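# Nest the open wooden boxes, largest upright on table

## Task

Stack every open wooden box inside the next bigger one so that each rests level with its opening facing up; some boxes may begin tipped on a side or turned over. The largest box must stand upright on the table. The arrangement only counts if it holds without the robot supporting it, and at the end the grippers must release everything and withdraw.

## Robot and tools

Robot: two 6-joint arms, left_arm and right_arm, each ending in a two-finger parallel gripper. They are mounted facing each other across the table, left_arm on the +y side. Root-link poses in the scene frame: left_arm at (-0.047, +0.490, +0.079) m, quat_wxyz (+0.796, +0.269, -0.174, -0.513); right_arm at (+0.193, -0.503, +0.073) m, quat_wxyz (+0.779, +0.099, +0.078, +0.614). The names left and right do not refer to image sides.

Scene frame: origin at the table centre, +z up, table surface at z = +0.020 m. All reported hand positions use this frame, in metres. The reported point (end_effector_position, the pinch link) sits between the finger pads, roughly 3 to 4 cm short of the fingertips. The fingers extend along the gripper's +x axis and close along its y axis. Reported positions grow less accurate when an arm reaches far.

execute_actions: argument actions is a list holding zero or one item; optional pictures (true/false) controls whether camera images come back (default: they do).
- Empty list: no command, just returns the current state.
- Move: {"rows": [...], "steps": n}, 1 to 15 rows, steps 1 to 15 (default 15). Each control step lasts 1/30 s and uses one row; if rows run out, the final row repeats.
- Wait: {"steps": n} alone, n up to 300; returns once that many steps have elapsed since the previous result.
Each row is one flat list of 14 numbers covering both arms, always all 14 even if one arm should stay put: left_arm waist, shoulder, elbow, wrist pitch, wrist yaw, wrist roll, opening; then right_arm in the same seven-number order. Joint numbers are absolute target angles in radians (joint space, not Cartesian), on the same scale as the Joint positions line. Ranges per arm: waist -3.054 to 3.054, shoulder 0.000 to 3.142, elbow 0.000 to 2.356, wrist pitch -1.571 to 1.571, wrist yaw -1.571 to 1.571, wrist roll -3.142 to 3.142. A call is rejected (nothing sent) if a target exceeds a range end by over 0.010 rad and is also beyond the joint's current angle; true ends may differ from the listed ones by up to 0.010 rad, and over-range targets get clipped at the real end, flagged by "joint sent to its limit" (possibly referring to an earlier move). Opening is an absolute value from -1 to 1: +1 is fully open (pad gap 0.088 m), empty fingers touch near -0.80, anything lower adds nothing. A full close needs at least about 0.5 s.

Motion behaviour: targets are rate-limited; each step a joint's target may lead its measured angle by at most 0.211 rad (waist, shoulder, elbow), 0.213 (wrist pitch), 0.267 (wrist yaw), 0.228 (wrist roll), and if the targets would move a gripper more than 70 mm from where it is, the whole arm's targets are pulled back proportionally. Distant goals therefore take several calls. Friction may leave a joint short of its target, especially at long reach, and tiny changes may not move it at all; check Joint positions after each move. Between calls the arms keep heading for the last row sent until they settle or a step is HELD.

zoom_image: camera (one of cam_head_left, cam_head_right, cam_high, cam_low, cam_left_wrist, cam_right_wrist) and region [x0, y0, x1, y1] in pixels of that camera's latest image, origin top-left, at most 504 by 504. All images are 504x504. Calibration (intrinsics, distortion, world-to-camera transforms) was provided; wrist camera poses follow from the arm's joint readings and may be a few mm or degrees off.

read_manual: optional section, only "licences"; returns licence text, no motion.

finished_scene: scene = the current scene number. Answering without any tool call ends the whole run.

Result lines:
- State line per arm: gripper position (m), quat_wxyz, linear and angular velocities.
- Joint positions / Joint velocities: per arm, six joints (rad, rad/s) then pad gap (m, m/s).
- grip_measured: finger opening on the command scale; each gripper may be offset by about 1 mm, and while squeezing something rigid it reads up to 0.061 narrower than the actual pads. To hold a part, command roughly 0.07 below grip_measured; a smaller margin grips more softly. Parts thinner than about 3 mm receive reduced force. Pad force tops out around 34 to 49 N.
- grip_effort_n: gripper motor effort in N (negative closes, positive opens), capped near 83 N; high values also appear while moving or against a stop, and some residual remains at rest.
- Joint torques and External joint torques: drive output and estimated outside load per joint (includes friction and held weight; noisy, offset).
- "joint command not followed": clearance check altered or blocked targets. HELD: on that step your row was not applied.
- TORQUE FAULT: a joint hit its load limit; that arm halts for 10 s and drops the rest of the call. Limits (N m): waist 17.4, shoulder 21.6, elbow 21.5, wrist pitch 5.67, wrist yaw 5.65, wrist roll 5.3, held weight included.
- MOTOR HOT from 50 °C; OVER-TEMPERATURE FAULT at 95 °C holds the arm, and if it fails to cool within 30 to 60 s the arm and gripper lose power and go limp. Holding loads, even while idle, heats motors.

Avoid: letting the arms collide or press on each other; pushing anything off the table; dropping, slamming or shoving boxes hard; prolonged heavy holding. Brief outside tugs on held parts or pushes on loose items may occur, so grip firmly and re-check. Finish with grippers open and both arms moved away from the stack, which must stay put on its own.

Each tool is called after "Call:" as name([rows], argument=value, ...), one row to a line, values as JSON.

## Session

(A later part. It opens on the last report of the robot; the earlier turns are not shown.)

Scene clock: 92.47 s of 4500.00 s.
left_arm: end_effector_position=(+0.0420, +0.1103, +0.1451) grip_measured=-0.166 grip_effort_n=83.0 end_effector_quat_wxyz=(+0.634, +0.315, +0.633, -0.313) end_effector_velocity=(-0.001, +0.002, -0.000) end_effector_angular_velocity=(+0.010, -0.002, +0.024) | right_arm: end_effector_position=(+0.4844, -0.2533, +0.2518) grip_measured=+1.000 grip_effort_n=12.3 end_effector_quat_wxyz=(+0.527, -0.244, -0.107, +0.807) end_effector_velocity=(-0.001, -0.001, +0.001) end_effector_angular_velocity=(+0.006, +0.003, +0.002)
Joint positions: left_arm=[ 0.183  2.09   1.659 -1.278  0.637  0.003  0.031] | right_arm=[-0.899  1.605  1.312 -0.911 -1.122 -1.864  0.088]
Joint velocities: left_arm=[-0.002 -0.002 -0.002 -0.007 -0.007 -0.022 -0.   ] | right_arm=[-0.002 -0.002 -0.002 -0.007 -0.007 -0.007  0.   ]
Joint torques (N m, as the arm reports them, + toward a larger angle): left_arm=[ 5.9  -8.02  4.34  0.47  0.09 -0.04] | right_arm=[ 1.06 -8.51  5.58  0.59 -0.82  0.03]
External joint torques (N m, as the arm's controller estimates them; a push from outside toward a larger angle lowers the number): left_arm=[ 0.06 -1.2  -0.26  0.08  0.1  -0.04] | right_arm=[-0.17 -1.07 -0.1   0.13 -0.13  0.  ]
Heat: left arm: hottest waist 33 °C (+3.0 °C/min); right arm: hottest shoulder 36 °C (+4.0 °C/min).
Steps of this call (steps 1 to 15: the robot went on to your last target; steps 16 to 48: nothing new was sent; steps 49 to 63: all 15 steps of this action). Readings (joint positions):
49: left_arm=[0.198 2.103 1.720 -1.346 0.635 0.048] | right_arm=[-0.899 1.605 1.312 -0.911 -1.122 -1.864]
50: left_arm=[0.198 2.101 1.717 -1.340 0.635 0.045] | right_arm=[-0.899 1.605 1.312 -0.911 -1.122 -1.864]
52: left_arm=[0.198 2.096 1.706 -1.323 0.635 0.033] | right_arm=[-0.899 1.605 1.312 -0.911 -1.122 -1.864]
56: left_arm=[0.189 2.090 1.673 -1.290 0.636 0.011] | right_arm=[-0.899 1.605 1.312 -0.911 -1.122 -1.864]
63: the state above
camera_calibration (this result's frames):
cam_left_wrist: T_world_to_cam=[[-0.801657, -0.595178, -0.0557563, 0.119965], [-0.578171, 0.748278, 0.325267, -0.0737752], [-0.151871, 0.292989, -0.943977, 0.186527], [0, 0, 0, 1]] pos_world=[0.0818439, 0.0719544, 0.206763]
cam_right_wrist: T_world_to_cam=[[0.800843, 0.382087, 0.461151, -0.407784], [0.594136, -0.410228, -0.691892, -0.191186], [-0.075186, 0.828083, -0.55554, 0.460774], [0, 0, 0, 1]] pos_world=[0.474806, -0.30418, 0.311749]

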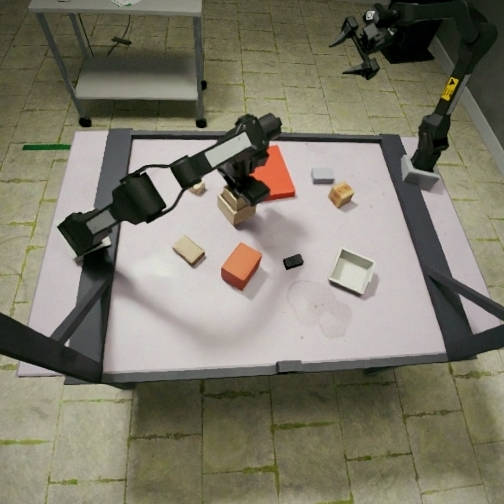

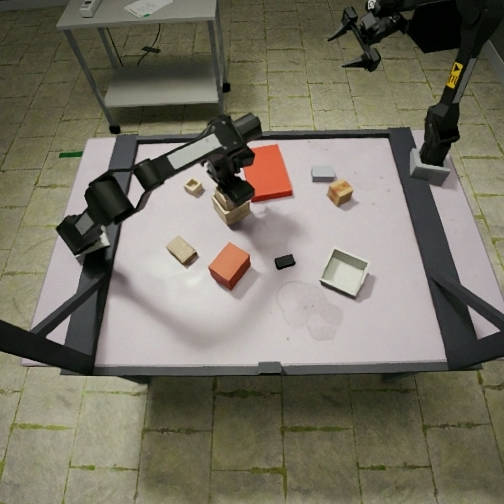

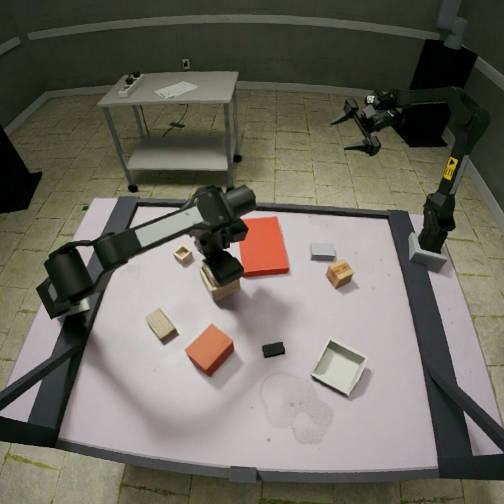

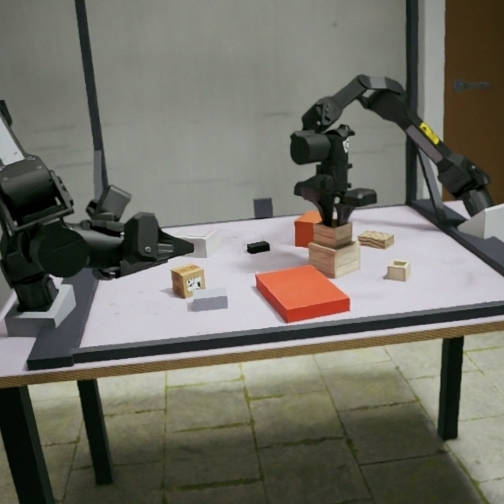

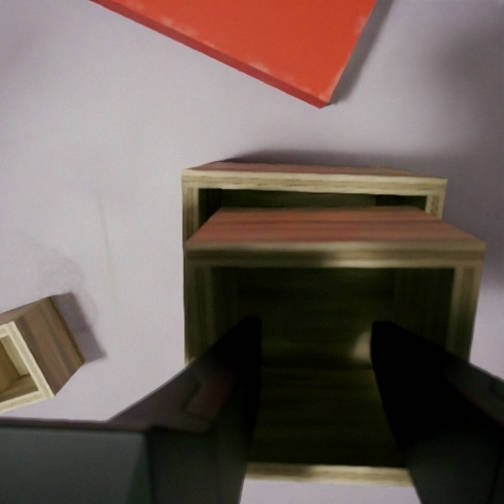

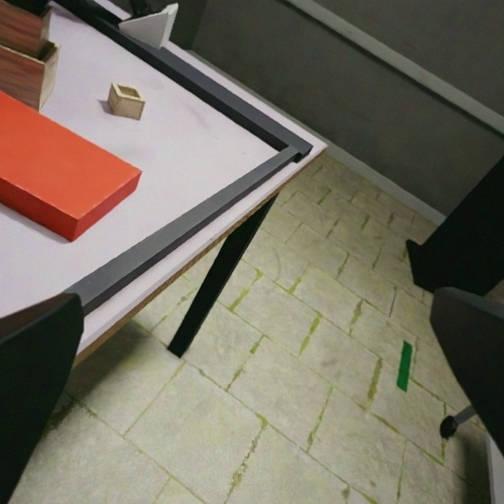

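Call:
execute_actions([
  {"rows":[[0.18,2.085,1.648,-1.265,0.64,0.02,-0.1,-0.9,1.6,1.312,-0.911,-1.123,-1.864,1],[0.176,2.085,1.638,-1.255,0.641,0.03,-0.1,-0.9,1.6,1.312,-0.911,-1.123,-1.864,1],[0.172,2.088,1.628,-1.243,0.641,0.03,-0.1,-0.9,1.6,1.312,-0.911,-1.123,-1.864,1],[0.167,2.09,1.617,-1.23,0.642,0.025,-0.1,-0.9,1.6,1.312,-0.911,-1.123,-1.864,1],[0.162,2.092,1.606,-1.215,0.642,0.02,-0.1,-0.9,1.6,1.312,-0.911,-1.123,-1.864,1],[0.157,2.094,1.596,-1.2,0.643,0.015,-0.1,-0.9,1.6,1.312,-0.911,-1.123,-1.864,1],[0.152,2.096,1.587,-1.186,0.643,0.01,-0.1,-0.9,1.6,1.312,-0.911,-1.123,-1.864,1],[0.147,2.098,1.577,-1.172,0.644,0.005,-0.1,-0.9,1.6,1.312,-0.911,-1.123,-1.864,1],[0.142,2.1,1.568,-1.157,0.645,0,-0.1,-0.9,1.6,1.312,-0.911,-1.123,-1.864,1],[0.137,2.102,1.558,-1.143,0.645,-0.005,-0.1,-0.9,1.6,1.312,-0.911,-1.123,-1.864,1],[0.132,2.104,1.549,-1.128,0.646,-0.01,-0.1,-0.9,1.6,1.312,-0.911,-1.123,-1.864,1],[0.127,2.106,1.539,-1.114,0.647,-0.015,-0.1,-0.9,1.6,1.312,-0.911,-1.123,-1.864,1],[0.122,2.108,1.53,-1.1,0.648,-0.02,-0.1,-0.9,1.6,1.312,-0.911,-1.123,-1.864,1],[0.118,2.11,1.52,-1.086,0.649,-0.025,-0.1,-0.9,1.6,1.312,-0.911,-1.123,-1.864,1]],"steps":15},
], pictures=false)

Call:
execute_actions([
  {"steps":10},
])

Call:
zoom_image(camera="cam_low", region=[270,150,410,290])

Scene clock: 95.87 s of 4500.00 s.
left_arm: end_effector_position=(+0.0424, +0.1098, +0.1073) grip_measured=-0.166 grip_effort_n=83.0 end_effector_quat_wxyz=(+0.626, +0.332, +0.623, -0.332) end_effector_velocity=(-0.006, +0.019, -0.087) end_effector_angular_velocity=(+0.100, +0.042, +0.014) | right_arm: end_effector_position=(+0.4844, -0.2533, +0.2518) grip_measured=+1.000 grip_effort_n=12.3 end_effector_quat_wxyz=(+0.527, -0.244, -0.107, +0.807) end_effector_velocity=(-0.001, -0.001, -0.001) end_effector_angular_velocity=(-0.008, -0.003, -0.000)
Joint positions: left_arm=[ 0.125  2.094  1.543 -1.111  0.644 -0.014  0.031] | right_arm=[-0.899  1.605  1.312 -0.911 -1.122 -1.864  0.088]
Joint velocities: left_arm=[-0.129  0.056 -0.208  0.227 -0.007 -0.095 -0.   ] | right_arm=[-0.002 -0.002 -0.002 -0.007  0.007 -0.007  0.   ]
Joint torques (N m, as the arm reports them, + toward a larger angle): left_arm=[ 6.2  -5.4   4.26  0.46  0.02 -0.09] | right_arm=[ 1.31 -8.34  5.61  0.6  -0.76  0.08]
External joint torques (N m, as the arm's controller estimates them; a push from outside toward a larger angle lowers the number): left_arm=[-0.02  1.89 -0.37  0.09  0.04 -0.08] | right_arm=[ 0.08 -0.86 -0.1   0.13 -0.07  0.05]
Heat: left arm: hottest waist 33 °C (+3.0 °C/min); right arm: hottest shoulder 36 °C (+4.0 °C/min).
Steps of this call (steps 1 to 15: the robot went on to your last target; steps 16 to 87: nothing new was sent; steps 88 to 102: all 15 steps of this action). Readings (joint positions):
88: left_arm=[0.183 2.090 1.659 -1.276 0.637 0.003] | right_arm=[-0.899 1.605 1.312 -0.911 -1.122 -1.864]
89: left_arm=[0.183 2.090 1.656 -1.271 0.637 0.008] | right_arm=[-0.899 1.605 1.312 -0.911 -1.122 -1.864]
91: left_arm=[0.179 2.090 1.646 -1.254 0.637 0.018] | right_arm=[-0.899 1.605 1.312 -0.911 -1.122 -1.864]
95: left_arm=[0.162 2.090 1.608 -1.207 0.639 0.016] | right_arm=[-0.899 1.605 1.312 -0.911 -1.122 -1.864]
102: the state above

Scene clock: 96.20 s of 4500.00 s.
left_arm: end_effector_position=(+0.0429, +0.1113, +0.0997) grip_measured=-0.166 grip_effort_n=83.0 end_effector_quat_wxyz=(+0.624, +0.332, +0.626, -0.330) end_effector_velocity=(+0.001, +0.003, +0.002) end_effector_angular_velocity=(+0.012, -0.018, -0.004) | right_arm: end_effector_position=(+0.4844, -0.2533, +0.2518) grip_measured=+1.000 grip_effort_n=11.9 end_effector_quat_wxyz=(+0.527, -0.244, -0.107, +0.807) end_effector_velocity=(+0.000, +0.001, +0.003) end_effector_angular_velocity=(+0.010, -0.002, -0.000)
Joint positions: left_arm=[ 0.116  2.101  1.526 -1.088  0.646 -0.022  0.031] | right_arm=[-0.899  1.605  1.312 -0.911 -1.122 -1.864  0.088]
Joint velocities: left_arm=[ 0.002 -0.007 -0.002 -0.007 -0.022  0.007 -0.   ] | right_arm=[ 0.002 -0.002  0.002  0.007 -0.007  0.007  0.   ]
Joint torques (N m, as the arm reports them, + toward a larger angle): left_arm=[ 5.94 -5.83  4.26  0.48  0.1  -0.16] | right_arm=[ 1.3  -8.48  5.62  0.64 -0.83  0.03]
External joint torques (N m, as the arm's controller estimates them; a push from outside toward a larger angle lowers the number): left_arm=[-0.04  1.21 -0.22  0.1   0.12 -0.16] | right_arm=[ 0.03 -0.96 -0.15  0.16 -0.12  0.  ]
Heat: left arm: hottest waist 33 °C (+3.0 °C/min); right arm: hottest shoulder 36 °C (+4.0 °C/min).
Steps of this call (steps 1 to 10: the robot went on to your last target). Readings (joint positions):
1: left_arm=[0.121 2.096 1.537 -1.104 0.645 -0.017] | right_arm=[-0.899 1.605 1.312 -0.911 -1.122 -1.864]
2: left_arm=[0.119 2.098 1.532 -1.100 0.645 -0.019] | right_arm=[-0.899 1.605 1.312 -0.911 -1.122 -1.864]
4: left_arm=[0.116 2.101 1.527 -1.093 0.645 -0.021] | right_arm=[-0.899 1.605 1.312 -0.911 -1.122 -1.864]
8: left_arm=[0.116 2.101 1.526 -1.088 0.646 -0.022] | right_arm=[-0.899 1.605 1.312 -0.911 -1.122 -1.864]
10: the state above
camera_calibration (this result's frames):
cam_left_wrist: T_world_to_cam=[[-0.833357, -0.550068, -0.054229, 0.114911], [-0.53507, 0.778226, 0.328731, -0.0647925], [-0.138622, 0.302967, -0.942865, 0.141786], [0, 0, 0, 1]] pos_world=[0.0807477, 0.0706756, 0.161215]
cam_right_wrist: T_world_to_cam=[[0.800843, 0.382087, 0.461151, -0.407784], [0.594136, -0.410228, -0.691892, -0.191186], [-0.075186, 0.828083, -0.55554, 0.460774], [0, 0, 0, 1]] pos_world=[0.474806, -0.30418, 0.311749]

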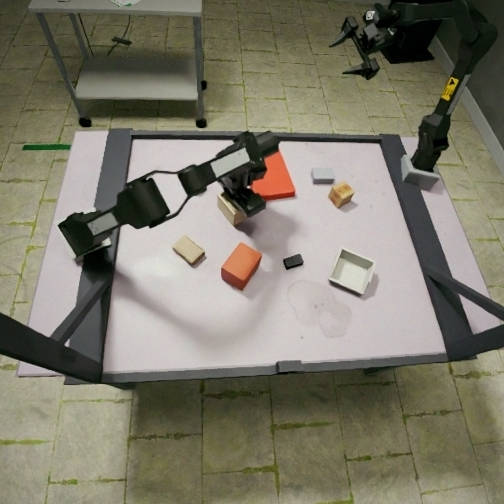

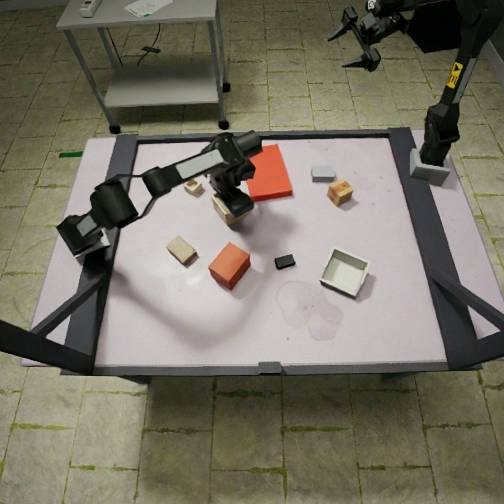

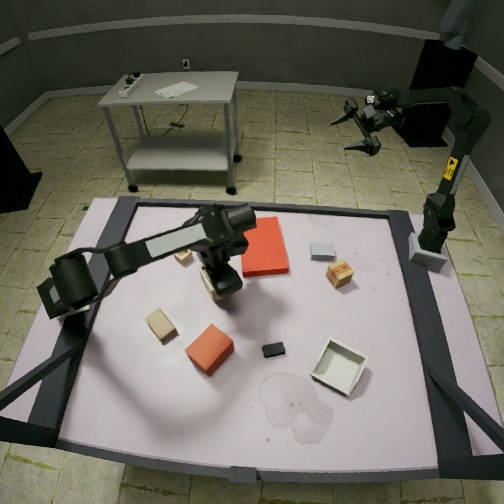

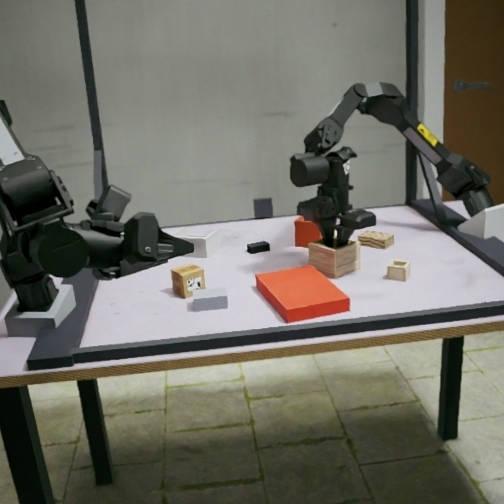

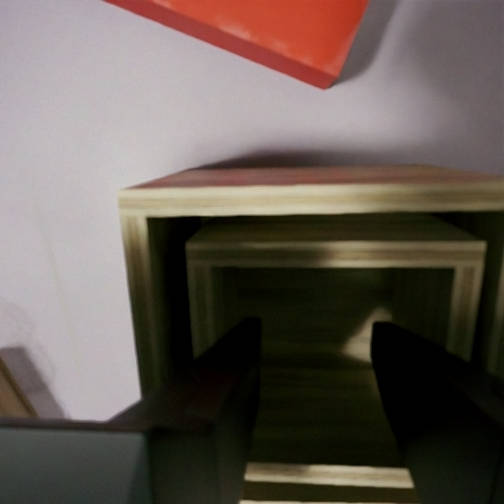

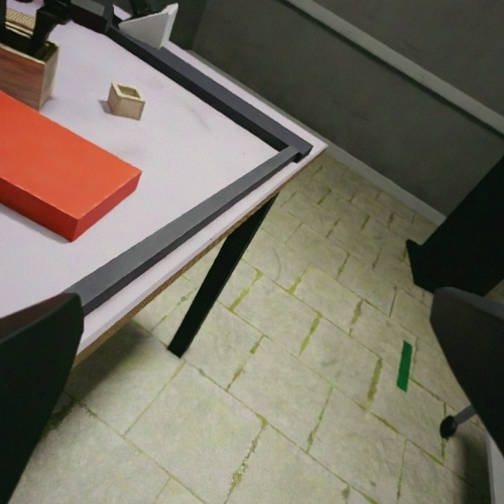

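Region (270, 150, 410, 290) of cam_low's 504x504 image, scaled by 3.600, with more detail than that image has.

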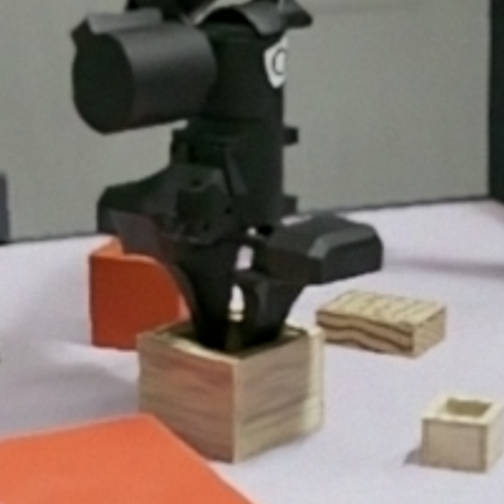

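Call:
execute_actions([
  {"rows":[[0.114,2.11,1.515,-1.08,0.65,-0.027,-0.1,-0.9,1.6,1.312,-0.911,-1.123,-1.864,1],[0.112,2.111,1.511,-1.074,0.65,-0.03,-0.1,-0.9,1.6,1.312,-0.911,-1.123,-1.864,1],[0.11,2.112,1.507,-1.068,0.651,-0.032,-0.1,-0.9,1.6,1.312,-0.911,-1.123,-1.864,1],[0.108,2.113,1.503,-1.062,0.651,-0.034,-0.1,-0.9,1.6,1.312,-0.911,-1.123,-1.864,1],[0.106,2.114,1.499,-1.056,0.652,-0.036,-0.1,-0.9,1.6,1.312,-0.911,-1.123,-1.864,1]],"steps":13},
], pictures=false)

Call:
execute_actions([
  {"rows":[[0.106,2.114,1.499,-1.056,0.652,-0.036,-0.2,-0.9,1.6,1.312,-0.911,-1.123,-1.864,1],[0.106,2.114,1.499,-1.056,0.652,-0.036,-0.25,-0.9,1.6,1.312,-0.911,-1.123,-1.864,1],[0.106,2.114,1.499,-1.056,0.652,-0.036,-0.3,-0.9,1.6,1.312,-0.911,-1.123,-1.864,1],[0.106,2.114,1.499,-1.056,0.652,-0.036,-0.4,-0.9,1.6,1.312,-0.911,-1.123,-1.864,1],[0.106,2.114,1.499,-1.056,0.652,-0.036,-0.5,-0.9,1.6,1.312,-0.911,-1.123,-1.864,1],[0.106,2.114,1.499,-1.056,0.652,-0.036,-0.6,-0.9,1.6,1.312,-0.911,-1.123,-1.864,1],[0.106,2.114,1.499,-1.056,0.652,-0.036,-0.7,-0.9,1.6,1.312,-0.911,-1.123,-1.864,1],[0.106,2.114,1.499,-1.056,0.652,-0.036,-0.78,-0.9,1.6,1.312,-0.911,-1.123,-1.864,1]],"steps":10},
], pictures=false)

Call:
execute_actions([
  {"rows":[[0.112,2.1,1.515,-1.07,0.65,-0.03,-0.78,-0.9,1.6,1.312,-0.911,-1.123,-1.864,1],[0.118,2.095,1.53,-1.088,0.648,-0.02,-0.78,-0.9,1.6,1.312,-0.911,-1.123,-1.864,1],[0.126,2.09,1.545,-1.11,0.646,-0.01,-0.78,-0.9,1.6,1.312,-0.911,-1.123,-1.864,1],[0.134,2.087,1.56,-1.135,0.645,0,-0.78,-0.9,1.6,1.312,-0.911,-1.123,-1.864,1],[0.143,2.084,1.577,-1.16,0.644,0.01,-0.78,-0.9,1.6,1.312,-0.911,-1.123,-1.864,1],[0.152,2.082,1.595,-1.185,0.643,0.02,-0.78,-0.9,1.6,1.312,-0.911,-1.123,-1.864,1],[0.162,2.08,1.613,-1.21,0.642,0.03,-0.78,-0.9,1.6,1.312,-0.911,-1.123,-1.864,1],[0.172,2.08,1.632,-1.235,0.641,0.04,-0.78,-0.9,1.6,1.312,-0.911,-1.123,-1.864,1],[0.182,2.08,1.652,-1.26,0.64,0.05,-0.78,-0.9,1.6,1.312,-0.911,-1.123,-1.864,1],[0.192,2.08,1.672,-1.285,0.638,0.06,-0.78,-0.9,1.6,1.312,-0.911,-1.123,-1.864,1],[0.202,2.08,1.692,-1.31,0.636,0.07,-0.78,-0.9,1.6,1.312,-0.911,-1.123,-1.864,1],[0.212,2.08,1.71,-1.33,0.634,0.08,-0.78,-0.9,1.6,1.312,-0.911,-1.123,-1.864,1],[0.22,2.08,1.72,-1.35,0.632,0.09,-0.78,-0.9,1.6,1.312,-0.911,-1.123,-1.864,1]],"steps":15},
])

Scene clock: 99.17 s of 4500.00 s.
left_arm: end_effector_position=(+0.0426, +0.1117, +0.0928) grip_measured=-0.166 grip_effort_n=83.0 end_effector_quat_wxyz=(+0.623, +0.332, +0.626, -0.331) end_effector_velocity=(+0.001, -0.002, +0.001) end_effector_angular_velocity=(-0.003, -0.011, -0.002) | right_arm: end_effector_position=(+0.4844, -0.2533, +0.2518) grip_measured=+1.000 grip_effort_n=12.8 end_effector_quat_wxyz=(+0.527, -0.244, -0.107, +0.807) end_effector_velocity=(-0.004, -0.001, +0.001) end_effector_angular_velocity=(-0.004, +0.029, +0.005)
Joint positions: left_arm=[ 0.106  2.103  1.505 -1.058  0.649 -0.033  0.031] | right_arm=[-0.899  1.605  1.312 -0.911 -1.122 -1.864  0.088]
Joint velocities: left_arm=[-0.002 -0.002  0.002  0.007 -0.007 -0.007 -0.   ] | right_arm=[ 0.002 -0.002 -0.002 -0.022 -0.007  0.007  0.   ]
Joint torques (N m, as the arm reports them, + toward a larger angle): left_arm=[ 5.92 -5.55  4.26  0.44  0.09 -0.07] | right_arm=[ 1.26 -8.46  5.69  0.66 -0.85  0.02]
External joint torques (N m, as the arm's controller estimates them; a push from outside toward a larger angle lowers the number): left_arm=[ 0.03  1.44 -0.17  0.07  0.1  -0.07] | right_arm=[-0.02 -1.01  0.01  0.2  -0.15 -0.01]
Heat: left arm: hottest waist 33 °C (+3.0 °C/min); right arm: hottest shoulder 36 °C (+3.0 °C/min).
Steps of this call (steps 1 to 30: the robot went on to your last target; steps 31 to 76: nothing new was sent; steps 77 to 89: all 13 steps of this action). Readings (joint positions):
77: left_arm=[0.116 2.101 1.525 -1.087 0.646 -0.023] | right_arm=[-0.899 1.605 1.312 -0.911 -1.122 -1.864]
78: left_arm=[0.116 2.101 1.524 -1.084 0.646 -0.024] | right_arm=[-0.899 1.605 1.312 -0.911 -1.122 -1.864]
80: left_arm=[0.114 2.101 1.519 -1.075 0.647 -0.027] | right_arm=[-0.899 1.605 1.312 -0.911 -1.122 -1.864]
84: left_arm=[0.108 2.103 1.508 -1.062 0.648 -0.032] | right_arm=[-0.899 1.605 1.312 -0.911 -1.122 -1.864]
89: the state above

Scene clock: 99.50 s of 4500.00 s.
left_arm: end_effector_position=(+0.0427, +0.1115, +0.0928) grip_measured=-0.677 grip_effort_n=-15.6 end_effector_quat_wxyz=(+0.623, +0.332, +0.626, -0.332) end_effector_velocity=(-0.001, -0.002, -0.000) end_effector_angular_velocity=(-0.008, +0.004, -0.014) | right_arm: end_effector_position=(+0.4844, -0.2533, +0.2518) grip_measured=+1.000 grip_effort_n=12.8 end_effector_quat_wxyz=(+0.527, -0.244, -0.107, +0.807) end_effector_velocity=(+0.001, -0.001, -0.001) end_effector_angular_velocity=(-0.002, -0.016, -0.003)
Joint positions: left_arm=[ 0.106  2.103  1.505 -1.057  0.649 -0.033  0.006] | right_arm=[-0.899  1.605  1.312 -0.911 -1.122 -1.864  0.088]
Joint velocities: left_arm=[-0.002 -0.002 -0.002  0.007  0.007  0.007 -0.055] | right_arm=[-0.002 -0.002 -0.002  0.007  0.007 -0.007  0.   ]
Joint torques (N m, as the arm reports them, + toward a larger angle): left_arm=[ 5.85 -5.45  4.28  0.47  0.11 -0.08] | right_arm=[ 1.33 -8.42  5.73  0.59 -0.84  0.02]
External joint torques (N m, as the arm's controller estimates them; a push from outside toward a larger angle lowers the number): left_arm=[ 0.    1.52 -0.14  0.09  0.12 -0.08] | right_arm=[ 0.1  -0.92  0.01  0.12 -0.15 -0.01]
Heat: left arm: hottest waist 33 °C (+3.0 °C/min); right arm: hottest shoulder 36 °C (+3.0 °C/min).
Steps of this call (steps 1 to 10: all 10 steps of this action). Readings (joint positions):
1: left_arm=[0.106 2.103 1.505 -1.058 0.649 -0.033] | right_arm=[-0.899 1.605 1.312 -0.911 -1.122 -1.864]
2: left_arm=[0.106 2.103 1.505 -1.058 0.649 -0.033] | right_arm=[-0.899 1.605 1.312 -0.911 -1.122 -1.864]
4: left_arm=[0.106 2.103 1.505 -1.058 0.649 -0.033] | right_arm=[-0.899 1.605 1.312 -0.911 -1.122 -1.864]
8: left_arm=[0.106 2.103 1.505 -1.057 0.649 -0.033] | right_arm=[-0.899 1.605 1.312 -0.911 -1.122 -1.864]
10: the state above

Scene clock: 100.00 s of 4500.00 s.
left_arm: end_effector_position=(+0.0447, +0.1107, +0.1587) grip_measured=-0.777 grip_effort_n=-15.6 end_effector_quat_wxyz=(+0.629, +0.327, +0.623, -0.331) end_effector_velocity=(+0.010, -0.002, +0.120) end_effector_angular_velocity=(-0.142, -0.086, +0.003) | right_arm: end_effector_position=(+0.4844, -0.2533, +0.2518) grip_measured=+1.000 grip_effort_n=12.8 end_effector_quat_wxyz=(+0.527, -0.244, -0.107, +0.807) end_effector_velocity=(-0.002, -0.002, -0.002) end_effector_angular_velocity=(-0.009, -0.003, +0.006)
Joint positions: left_arm=[ 0.21   2.091  1.697 -1.322  0.637  0.076  0.001] | right_arm=[-0.899  1.605  1.312 -0.911 -1.122 -1.864  0.088]
Joint velocities: left_arm=[ 0.203 -0.081  0.247 -0.271 -0.007  0.125 -0.   ] | right_arm=[-0.002 -0.002 -0.002 -0.022  0.007 -0.022  0.   ]
Joint torques (N m, as the arm reports them, + toward a larger angle): left_arm=[ 5.41 -7.17  5.58  0.19 -0.11  0.15] | right_arm=[ 1.01 -8.56  5.91  0.59 -0.79  0.06]
External joint torques (N m, as the arm's controller estimates them; a push from outside toward a larger angle lowers the number): left_arm=[ 0.45 -1.17  1.43 -0.13 -0.13  0.14] | right_arm=[-0.23 -1.11  0.24  0.13 -0.1   0.03]
Heat: left arm: hottest waist 33 °C (+3.0 °C/min); right arm: hottest shoulder 36 °C (+3.0 °C/min).
Steps of this call (steps 1 to 15: all 15 steps of this action). Readings (joint positions):
1: left_arm=[0.106 2.103 1.505 -1.058 0.649 -0.033] | right_arm=[-0.899 1.605 1.312 -0.911 -1.122 -1.864]
2: left_arm=[0.106 2.103 1.507 -1.063 0.649 -0.032] | right_arm=[-0.899 1.605 1.312 -0.911 -1.122 -1.864]
4: left_arm=[0.110 2.103 1.519 -1.093 0.649 -0.021] | right_arm=[-0.899 1.605 1.312 -0.911 -1.122 -1.864]
8: left_arm=[0.139 2.102 1.576 -1.175 0.647 0.014] | right_arm=[-0.899 1.605 1.312 -0.911 -1.122 -1.864]
15: the state above
camera_calibration (this result's frames):
cam_left_wrist: T_world_to_cam=[[-0.828493, -0.557589, -0.0519032, 0.119534], [-0.543299, 0.777859, 0.315852, -0.0802856], [-0.135742, 0.28988, -0.947388, 0.199876], [0, 0, 0, 1]] pos_world=[0.0825459, 0.0711616, 0.220923]
cam_right_wrist: T_world_to_cam=[[0.800843, 0.382087, 0.461151, -0.407784], [0.594136, -0.410228, -0.691892, -0.191186], [-0.075186, 0.828083, -0.55554, 0.460774], [0, 0, 0, 1]] pos_world=[0.474806, -0.30418, 0.311749]

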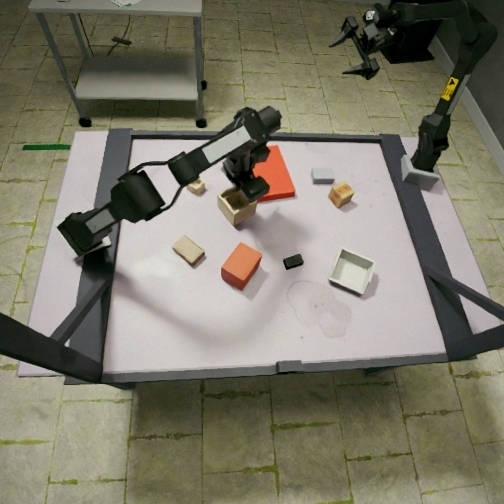

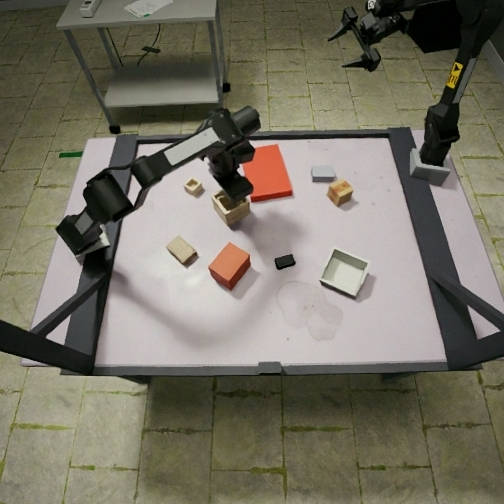

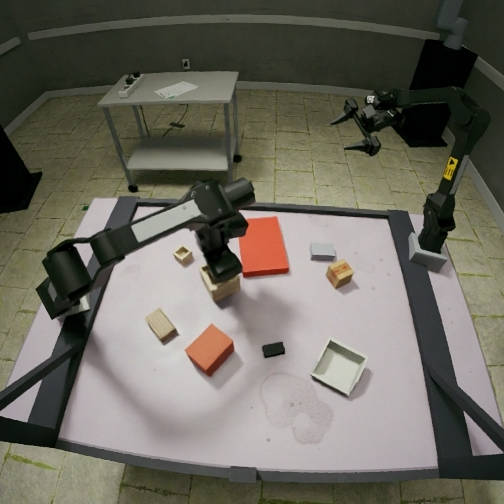

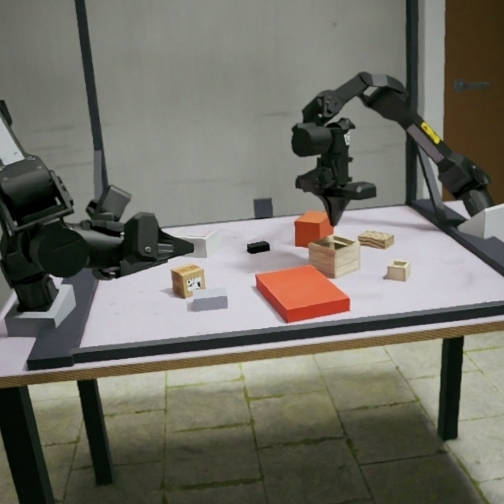

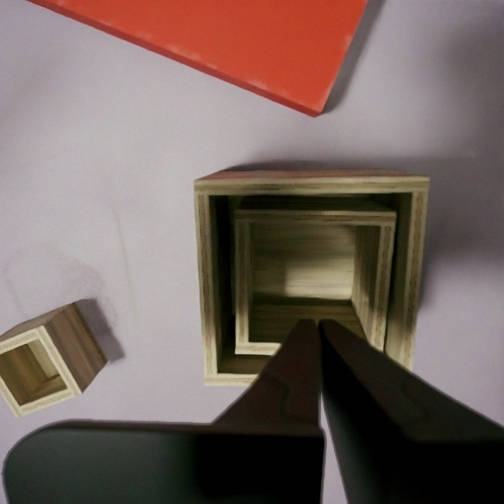

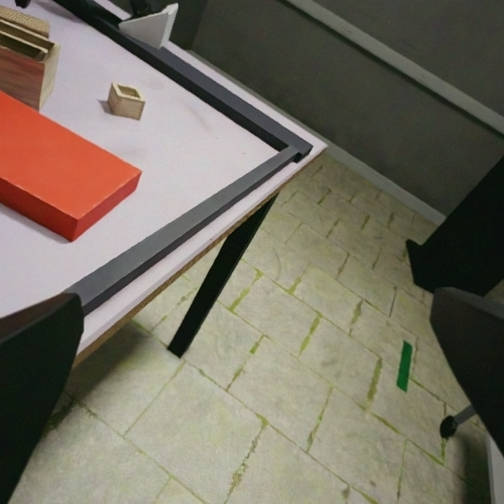

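Call:
execute_actions([
  {"rows":[[0.24,2.075,1.7,-1.34,0.63,0.07,-0.78,-0.9,1.6,1.312,-0.911,-1.123,-1.864,1],[0.26,2.07,1.67,-1.33,0.625,0.06,-0.78,-0.9,1.6,1.312,-0.911,-1.123,-1.864,1],[0.28,2.065,1.64,-1.31,0.62,0.05,-0.78,-0.9,1.6,1.312,-0.911,-1.123,-1.864,1],[0.3,2.06,1.6,-1.29,0.615,0.04,-0.78,-0.9,1.6,1.312,-0.911,-1.123,-1.864,1],[0.32,2.055,1.56,-1.27,0.61,0.03,-0.78,-0.9,1.6,1.312,-0.911,-1.123,-1.864,1],[0.34,2.055,1.52,-1.245,0.605,0.02,-0.78,-0.9,1.6,1.312,-0.911,-1.123,-1.864,1],[0.36,2.055,1.48,-1.22,0.6,0.01,-0.78,-0.9,1.6,1.312,-0.911,-1.123,-1.864,1],[0.38,2.055,1.44,-1.195,0.595,0,-0.78,-0.9,1.6,1.312,-0.911,-1.123,-1.864,1],[0.4,2.06,1.4,-1.17,0.59,-0.01,-0.78,-0.9,1.6,1.312,-0.911,-1.123,-1.864,1],[0.415,2.065,1.365,-1.145,0.587,-0.02,-0.78,-0.9,1.6,1.312,-0.911,-1.123,-1.864,1],[0.43,2.07,1.335,-1.12,0.584,-0.03,-0.78,-0.9,1.6,1.312,-0.911,-1.123,-1.864,1],[0.44,2.08,1.305,-1.1,0.58,-0.037,-0.78,-0.9,1.6,1.312,-0.911,-1.123,-1.864,1],[0.448,2.09,1.28,-1.08,0.577,-0.037,-0.78,-0.9,1.6,1.312,-0.911,-1.123,-1.864,1],[0.452,2.098,1.255,-1.061,0.575,-0.037,-0.78,-0.9,1.6,1.312,-0.911,-1.123,-1.864,1]],"steps":15},
], pictures=false)

Call:
execute_actions([
  {"steps":15},
])

Call:
zoom_image(camera="cam_low", region=[330,170,460,300])

Scene clock: 104.13 s of 4500.00 s.
left_arm: end_effector_position=(+0.1124, +0.2163, +0.1327) grip_measured=-0.777 grip_effort_n=-15.6 end_effector_quat_wxyz=(+0.682, +0.204, +0.670, -0.209) end_effector_velocity=(+0.044, +0.194, -0.136) end_effector_angular_velocity=(+0.207, +0.224, +0.538) | right_arm: end_effector_position=(+0.4844, -0.2533, +0.2518) grip_measured=+1.000 grip_effort_n=12.3 end_effector_quat_wxyz=(+0.527, -0.244, -0.107, +0.807) end_effector_velocity=(-0.002, -0.001, +0.003) end_effector_angular_velocity=(+0.019, +0.008, +0.004)
Joint positions: left_arm=[ 0.443  2.076  1.309 -1.098  0.581 -0.027  0.001] | right_arm=[-0.899  1.605  1.312 -0.911 -1.122 -1.864  0.088]
Joint velocities: left_arm=[ 0.212  0.183 -0.628  0.315 -0.11  -0.095 -0.   ] | right_arm=[-0.002 -0.002 -0.002 -0.007 -0.022 -0.007  0.   ]
Joint torques (N m, as the arm reports them, + toward a larger angle): left_arm=[ 4.08 -4.86  4.99  0.6   0.03 -0.08] | right_arm=[ 0.97 -8.6   5.57  0.61 -0.77  0.02]
External joint torques (N m, as the arm's controller estimates them; a push from outside toward a larger angle lowers the number): left_arm=[ 0.14  2.21 -0.54  0.07 -0.11 -0.1 ] | right_arm=[-0.27 -1.13 -0.14  0.13 -0.07 -0.01]
Heat: left arm: hottest waist 34 °C (+4.0 °C/min); right arm: hottest shoulder 36 °C (+3.0 °C/min).
Steps of this call (steps 1 to 30: the robot went on to your last target; steps 31 to 90: nothing new was sent; then 0.63 s passed at rest; steps 91 to 105: all 15 steps of this action). Readings (joint positions):
91: left_arm=[0.221 2.087 1.712 -1.349 0.635 0.087] | right_arm=[-0.899 1.605 1.312 -0.911 -1.122 -1.864]
92: left_arm=[0.223 2.087 1.708 -1.344 0.635 0.082] | right_arm=[-0.899 1.605 1.312 -0.911 -1.122 -1.864]
94: left_arm=[0.240 2.078 1.678 -1.322 0.632 0.066] | right_arm=[-0.899 1.605 1.312 -0.911 -1.122 -1.864]
98: left_arm=[0.320 2.061 1.548 -1.250 0.612 0.028] | right_arm=[-0.899 1.605 1.312 -0.911 -1.122 -1.864]
105: the state above

Scene clock: 104.63 s of 4500.00 s.
left_arm: end_effector_position=(+0.1154, +0.2286, +0.1200) grip_measured=-0.777 grip_effort_n=-15.6 end_effector_quat_wxyz=(+0.679, +0.197, +0.680, -0.196) end_effector_velocity=(-0.003, +0.005, -0.000) end_effector_angular_velocity=(+0.030, +0.003, +0.003) | right_arm: end_effector_position=(+0.4844, -0.2533, +0.2518) grip_measured=+1.000 grip_effort_n=11.9 end_effector_quat_wxyz=(+0.527, -0.244, -0.107, +0.807) end_effector_velocity=(-0.003, -0.001, -0.001) end_effector_angular_velocity=(-0.002, +0.021, +0.005)
Joint positions: left_arm=[ 0.451  2.093  1.261 -1.062  0.577 -0.034  0.001] | right_arm=[-0.899  1.605  1.312 -0.911 -1.122 -1.864  0.088]
Joint velocities: left_arm=[-0.002 -0.002 -0.002 -0.022 -0.022  0.007 -0.   ] | right_arm=[-0.002  0.002 -0.002 -0.022 -0.007 -0.007  0.   ]
Joint torques (N m, as the arm reports them, + toward a larger angle): left_arm=[ 4.87 -5.13  4.57  0.48 -0.1  -0.06] | right_arm=[ 1.32 -8.47  5.72  0.6  -0.82  0.02]
External joint torques (N m, as the arm's controller estimates them; a push from outside toward a larger angle lowers the number): left_arm=[-0.01  0.77 -0.08  0.08 -0.08 -0.06] | right_arm=[ 0.08 -1.06  0.06  0.15 -0.14 -0.01]
Heat: left arm: hottest waist 34 °C (+4.0 °C/min); right arm: hottest shoulder 36 °C (+3.0 °C/min).
Steps of this call (steps 1 to 15: the robot went on to your last target). Readings (joint positions):
1: left_arm=[0.449 2.082 1.291 -1.088 0.579 -0.030] | right_arm=[-0.899 1.605 1.312 -0.911 -1.122 -1.864]
2: left_arm=[0.451 2.088 1.277 -1.082 0.578 -0.032] | right_arm=[-0.899 1.605 1.312 -0.911 -1.122 -1.864]
4: left_arm=[0.451 2.093 1.263 -1.072 0.577 -0.033] | right_arm=[-0.899 1.605 1.312 -0.911 -1.122 -1.864]
8: left_arm=[0.451 2.093 1.262 -1.063 0.577 -0.034] | right_arm=[-0.899 1.605 1.312 -0.911 -1.122 -1.864]
15: the state above
camera_calibration (this result's frames):
cam_left_wrist: T_world_to_cam=[[-0.543524, -0.837671, -0.0537601, 0.273191], [-0.802259, 0.499572, 0.326816, -0.0291617], [-0.246907, 0.220762, -0.943558, 0.166795], [0, 0, 0, 1]] pos_world=[0.166273, 0.20659, 0.181598]
cam_right_wrist: T_world_to_cam=[[0.800843, 0.382087, 0.461151, -0.407784], [0.594136, -0.410228, -0.691892, -0.191186], [-0.075186, 0.828083, -0.55554, 0.460774], [0, 0, 0, 1]] pos_world=[0.474806, -0.30418, 0.311749]

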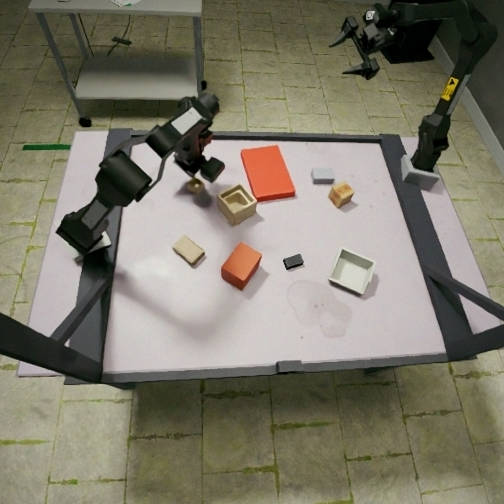

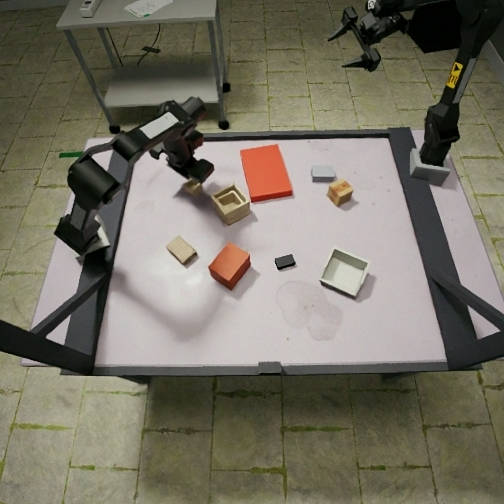

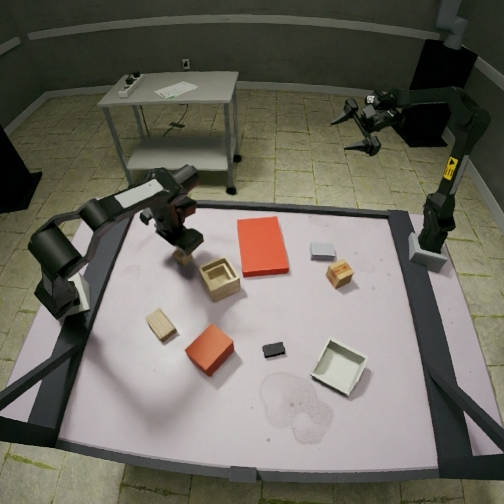

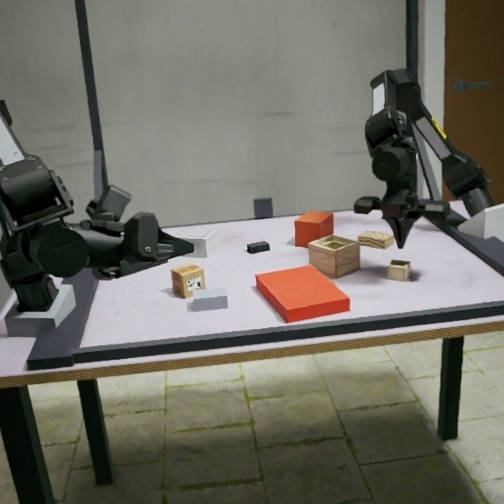

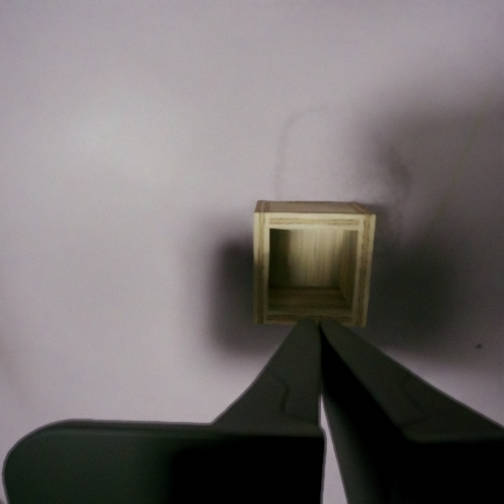

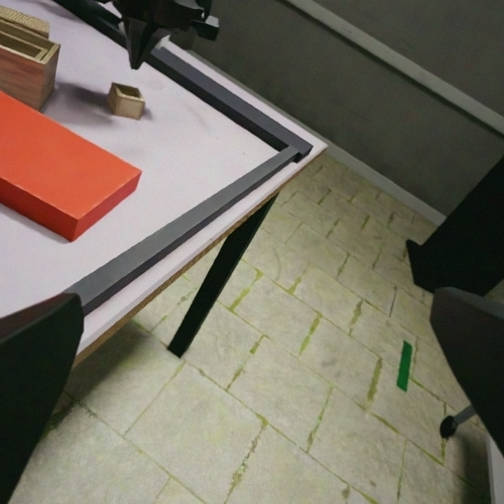

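Region (330, 170, 460, 300) of cam_low's 504x504 image, scaled by 3.877, with more detail than that image has.

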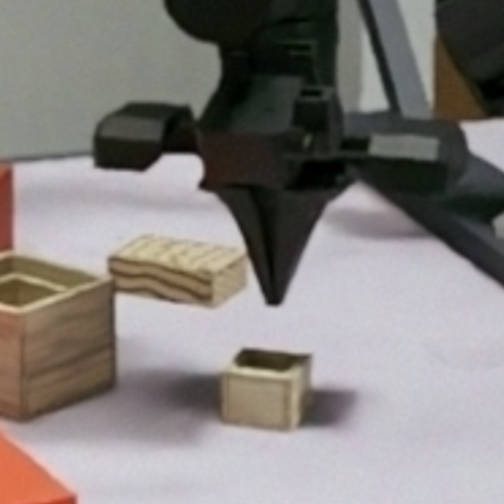

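Call:
execute_actions([
  {"rows":[[0.445,2.105,1.255,-1.05,0.58,-0.037,-0.78,-0.9,1.6,1.312,-0.911,-1.123,-1.864,1],[0.438,2.112,1.25,-1.035,0.582,-0.04,-0.78,-0.9,1.6,1.312,-0.911,-1.123,-1.864,1],[0.43,2.118,1.246,-1.022,0.584,-0.042,-0.78,-0.9,1.6,1.312,-0.911,-1.123,-1.864,1],[0.424,2.124,1.243,-1.01,0.586,-0.045,-0.78,-0.9,1.6,1.312,-0.911,-1.123,-1.864,1],[0.421,2.128,1.241,-1.001,0.588,-0.047,-0.78,-0.9,1.6,1.312,-0.911,-1.123,-1.864,1]],"steps":14},
])

Scene clock: 106.97 s of 4500.00 s.
left_arm: end_effector_position=(+0.1181, +0.2240, +0.1052) grip_measured=-0.777 grip_effort_n=-15.6 end_effector_quat_wxyz=(+0.677, +0.206, +0.677, -0.204) end_effector_velocity=(-0.002, +0.002, -0.000) end_effector_angular_velocity=(+0.011, +0.001, +0.009) | right_arm: end_effector_position=(+0.4844, -0.2533, +0.2518) grip_measured=+1.000 grip_effort_n=12.8 end_effector_quat_wxyz=(+0.527, -0.244, -0.107, +0.807) end_effector_velocity=(-0.003, -0.001, +0.003) end_effector_angular_velocity=(+0.013, +0.022, +0.007)
Joint positions: left_arm=[ 0.421  2.118  1.247 -1.003  0.584 -0.044  0.001] | right_arm=[-0.899  1.605  1.312 -0.911 -1.122 -1.864  0.088]
Joint velocities: left_arm=[-0.002 -0.002 -0.002 -0.007 -0.007 -0.007  0.   ] | right_arm=[-0.002 -0.002 -0.002 -0.022 -0.022 -0.007  0.   ]
Joint torques (N m, as the arm reports them, + toward a larger angle): left_arm=[ 4.94 -4.76  4.28  0.46  0.12 -0.11] | right_arm=[ 1.19 -8.62  5.6   0.61 -0.82  0.08]
External joint torques (N m, as the arm's controller estimates them; a push from outside toward a larger angle lowers the number): left_arm=[-0.03  1.3  -0.24  0.08  0.14 -0.11] | right_arm=[-0.06 -1.16 -0.06  0.16 -0.12  0.04]
Heat: left arm: hottest waist 34 °C (+3.0 °C/min); right arm: hottest shoulder 36 °C (+3.0 °C/min).
Steps of this call (steps 1 to 15: the robot went on to your last target; steps 16 to 56: nothing new was sent; steps 57 to 70: all 14 steps of this action). Readings (joint positions):
57: left_arm=[0.451 2.093 1.261 -1.061 0.577 -0.035] | right_arm=[-0.899 1.605 1.312 -0.911 -1.122 -1.864]
58: left_arm=[0.450 2.094 1.260 -1.056 0.577 -0.035] | right_arm=[-0.899 1.605 1.312 -0.911 -1.122 -1.864]
60: left_arm=[0.444 2.098 1.258 -1.036 0.578 -0.038] | right_arm=[-0.899 1.605 1.312 -0.911 -1.122 -1.864]
64: left_arm=[0.425 2.114 1.250 -1.011 0.583 -0.043] | right_arm=[-0.899 1.605 1.312 -0.911 -1.122 -1.864]
70: the state above
camera_calibration (this result's frames):
cam_left_wrist: T_world_to_cam=[[-0.563822, -0.824012, -0.0557625, 0.269569], [-0.790203, 0.51859, 0.326563, -0.0255089], [-0.240174, 0.228187, -0.943529, 0.151998], [0, 0, 0, 1]] pos_world=[0.168338, 0.200672, 0.166777]
cam_right_wrist: T_world_to_cam=[[0.800843, 0.382087, 0.461151, -0.407784], [0.594136, -0.410228, -0.691892, -0.191186], [-0.075186, 0.828083, -0.55554, 0.460774], [0, 0, 0, 1]] pos_world=[0.474806, -0.30418, 0.311749]

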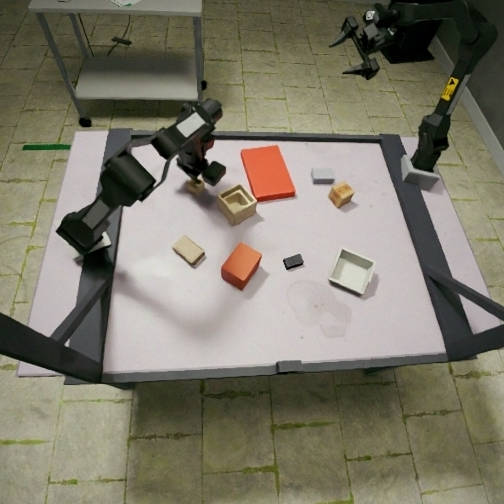

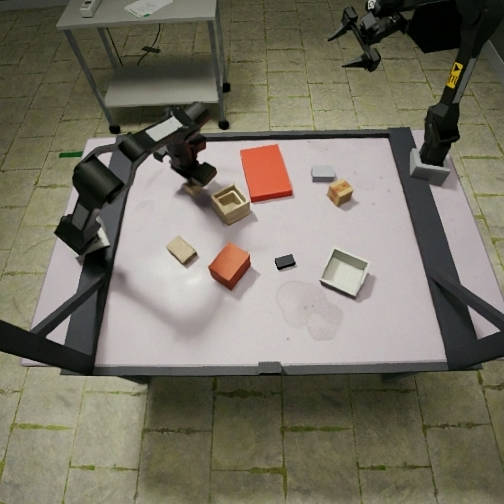

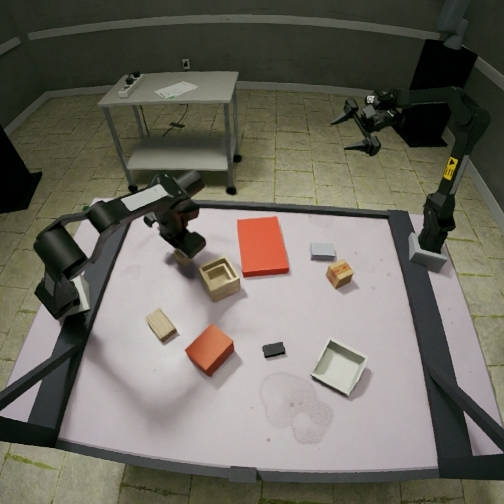

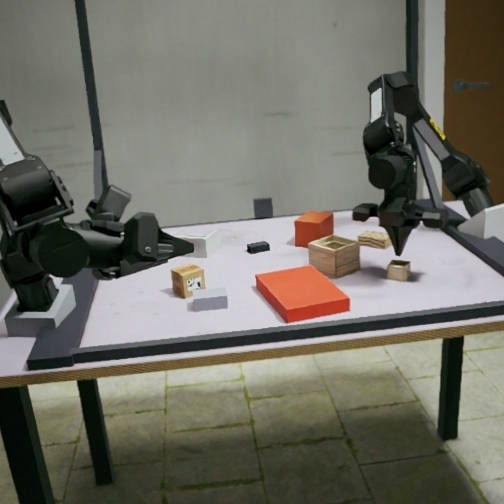

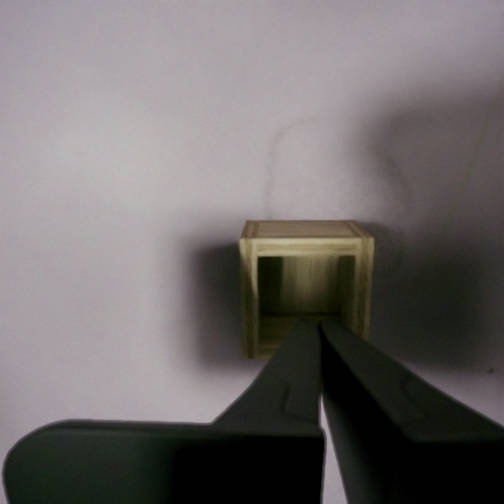

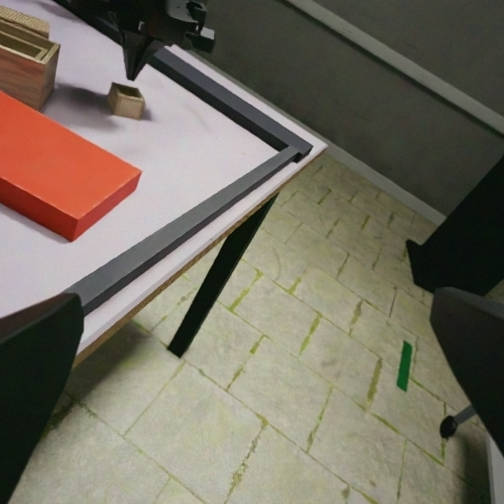

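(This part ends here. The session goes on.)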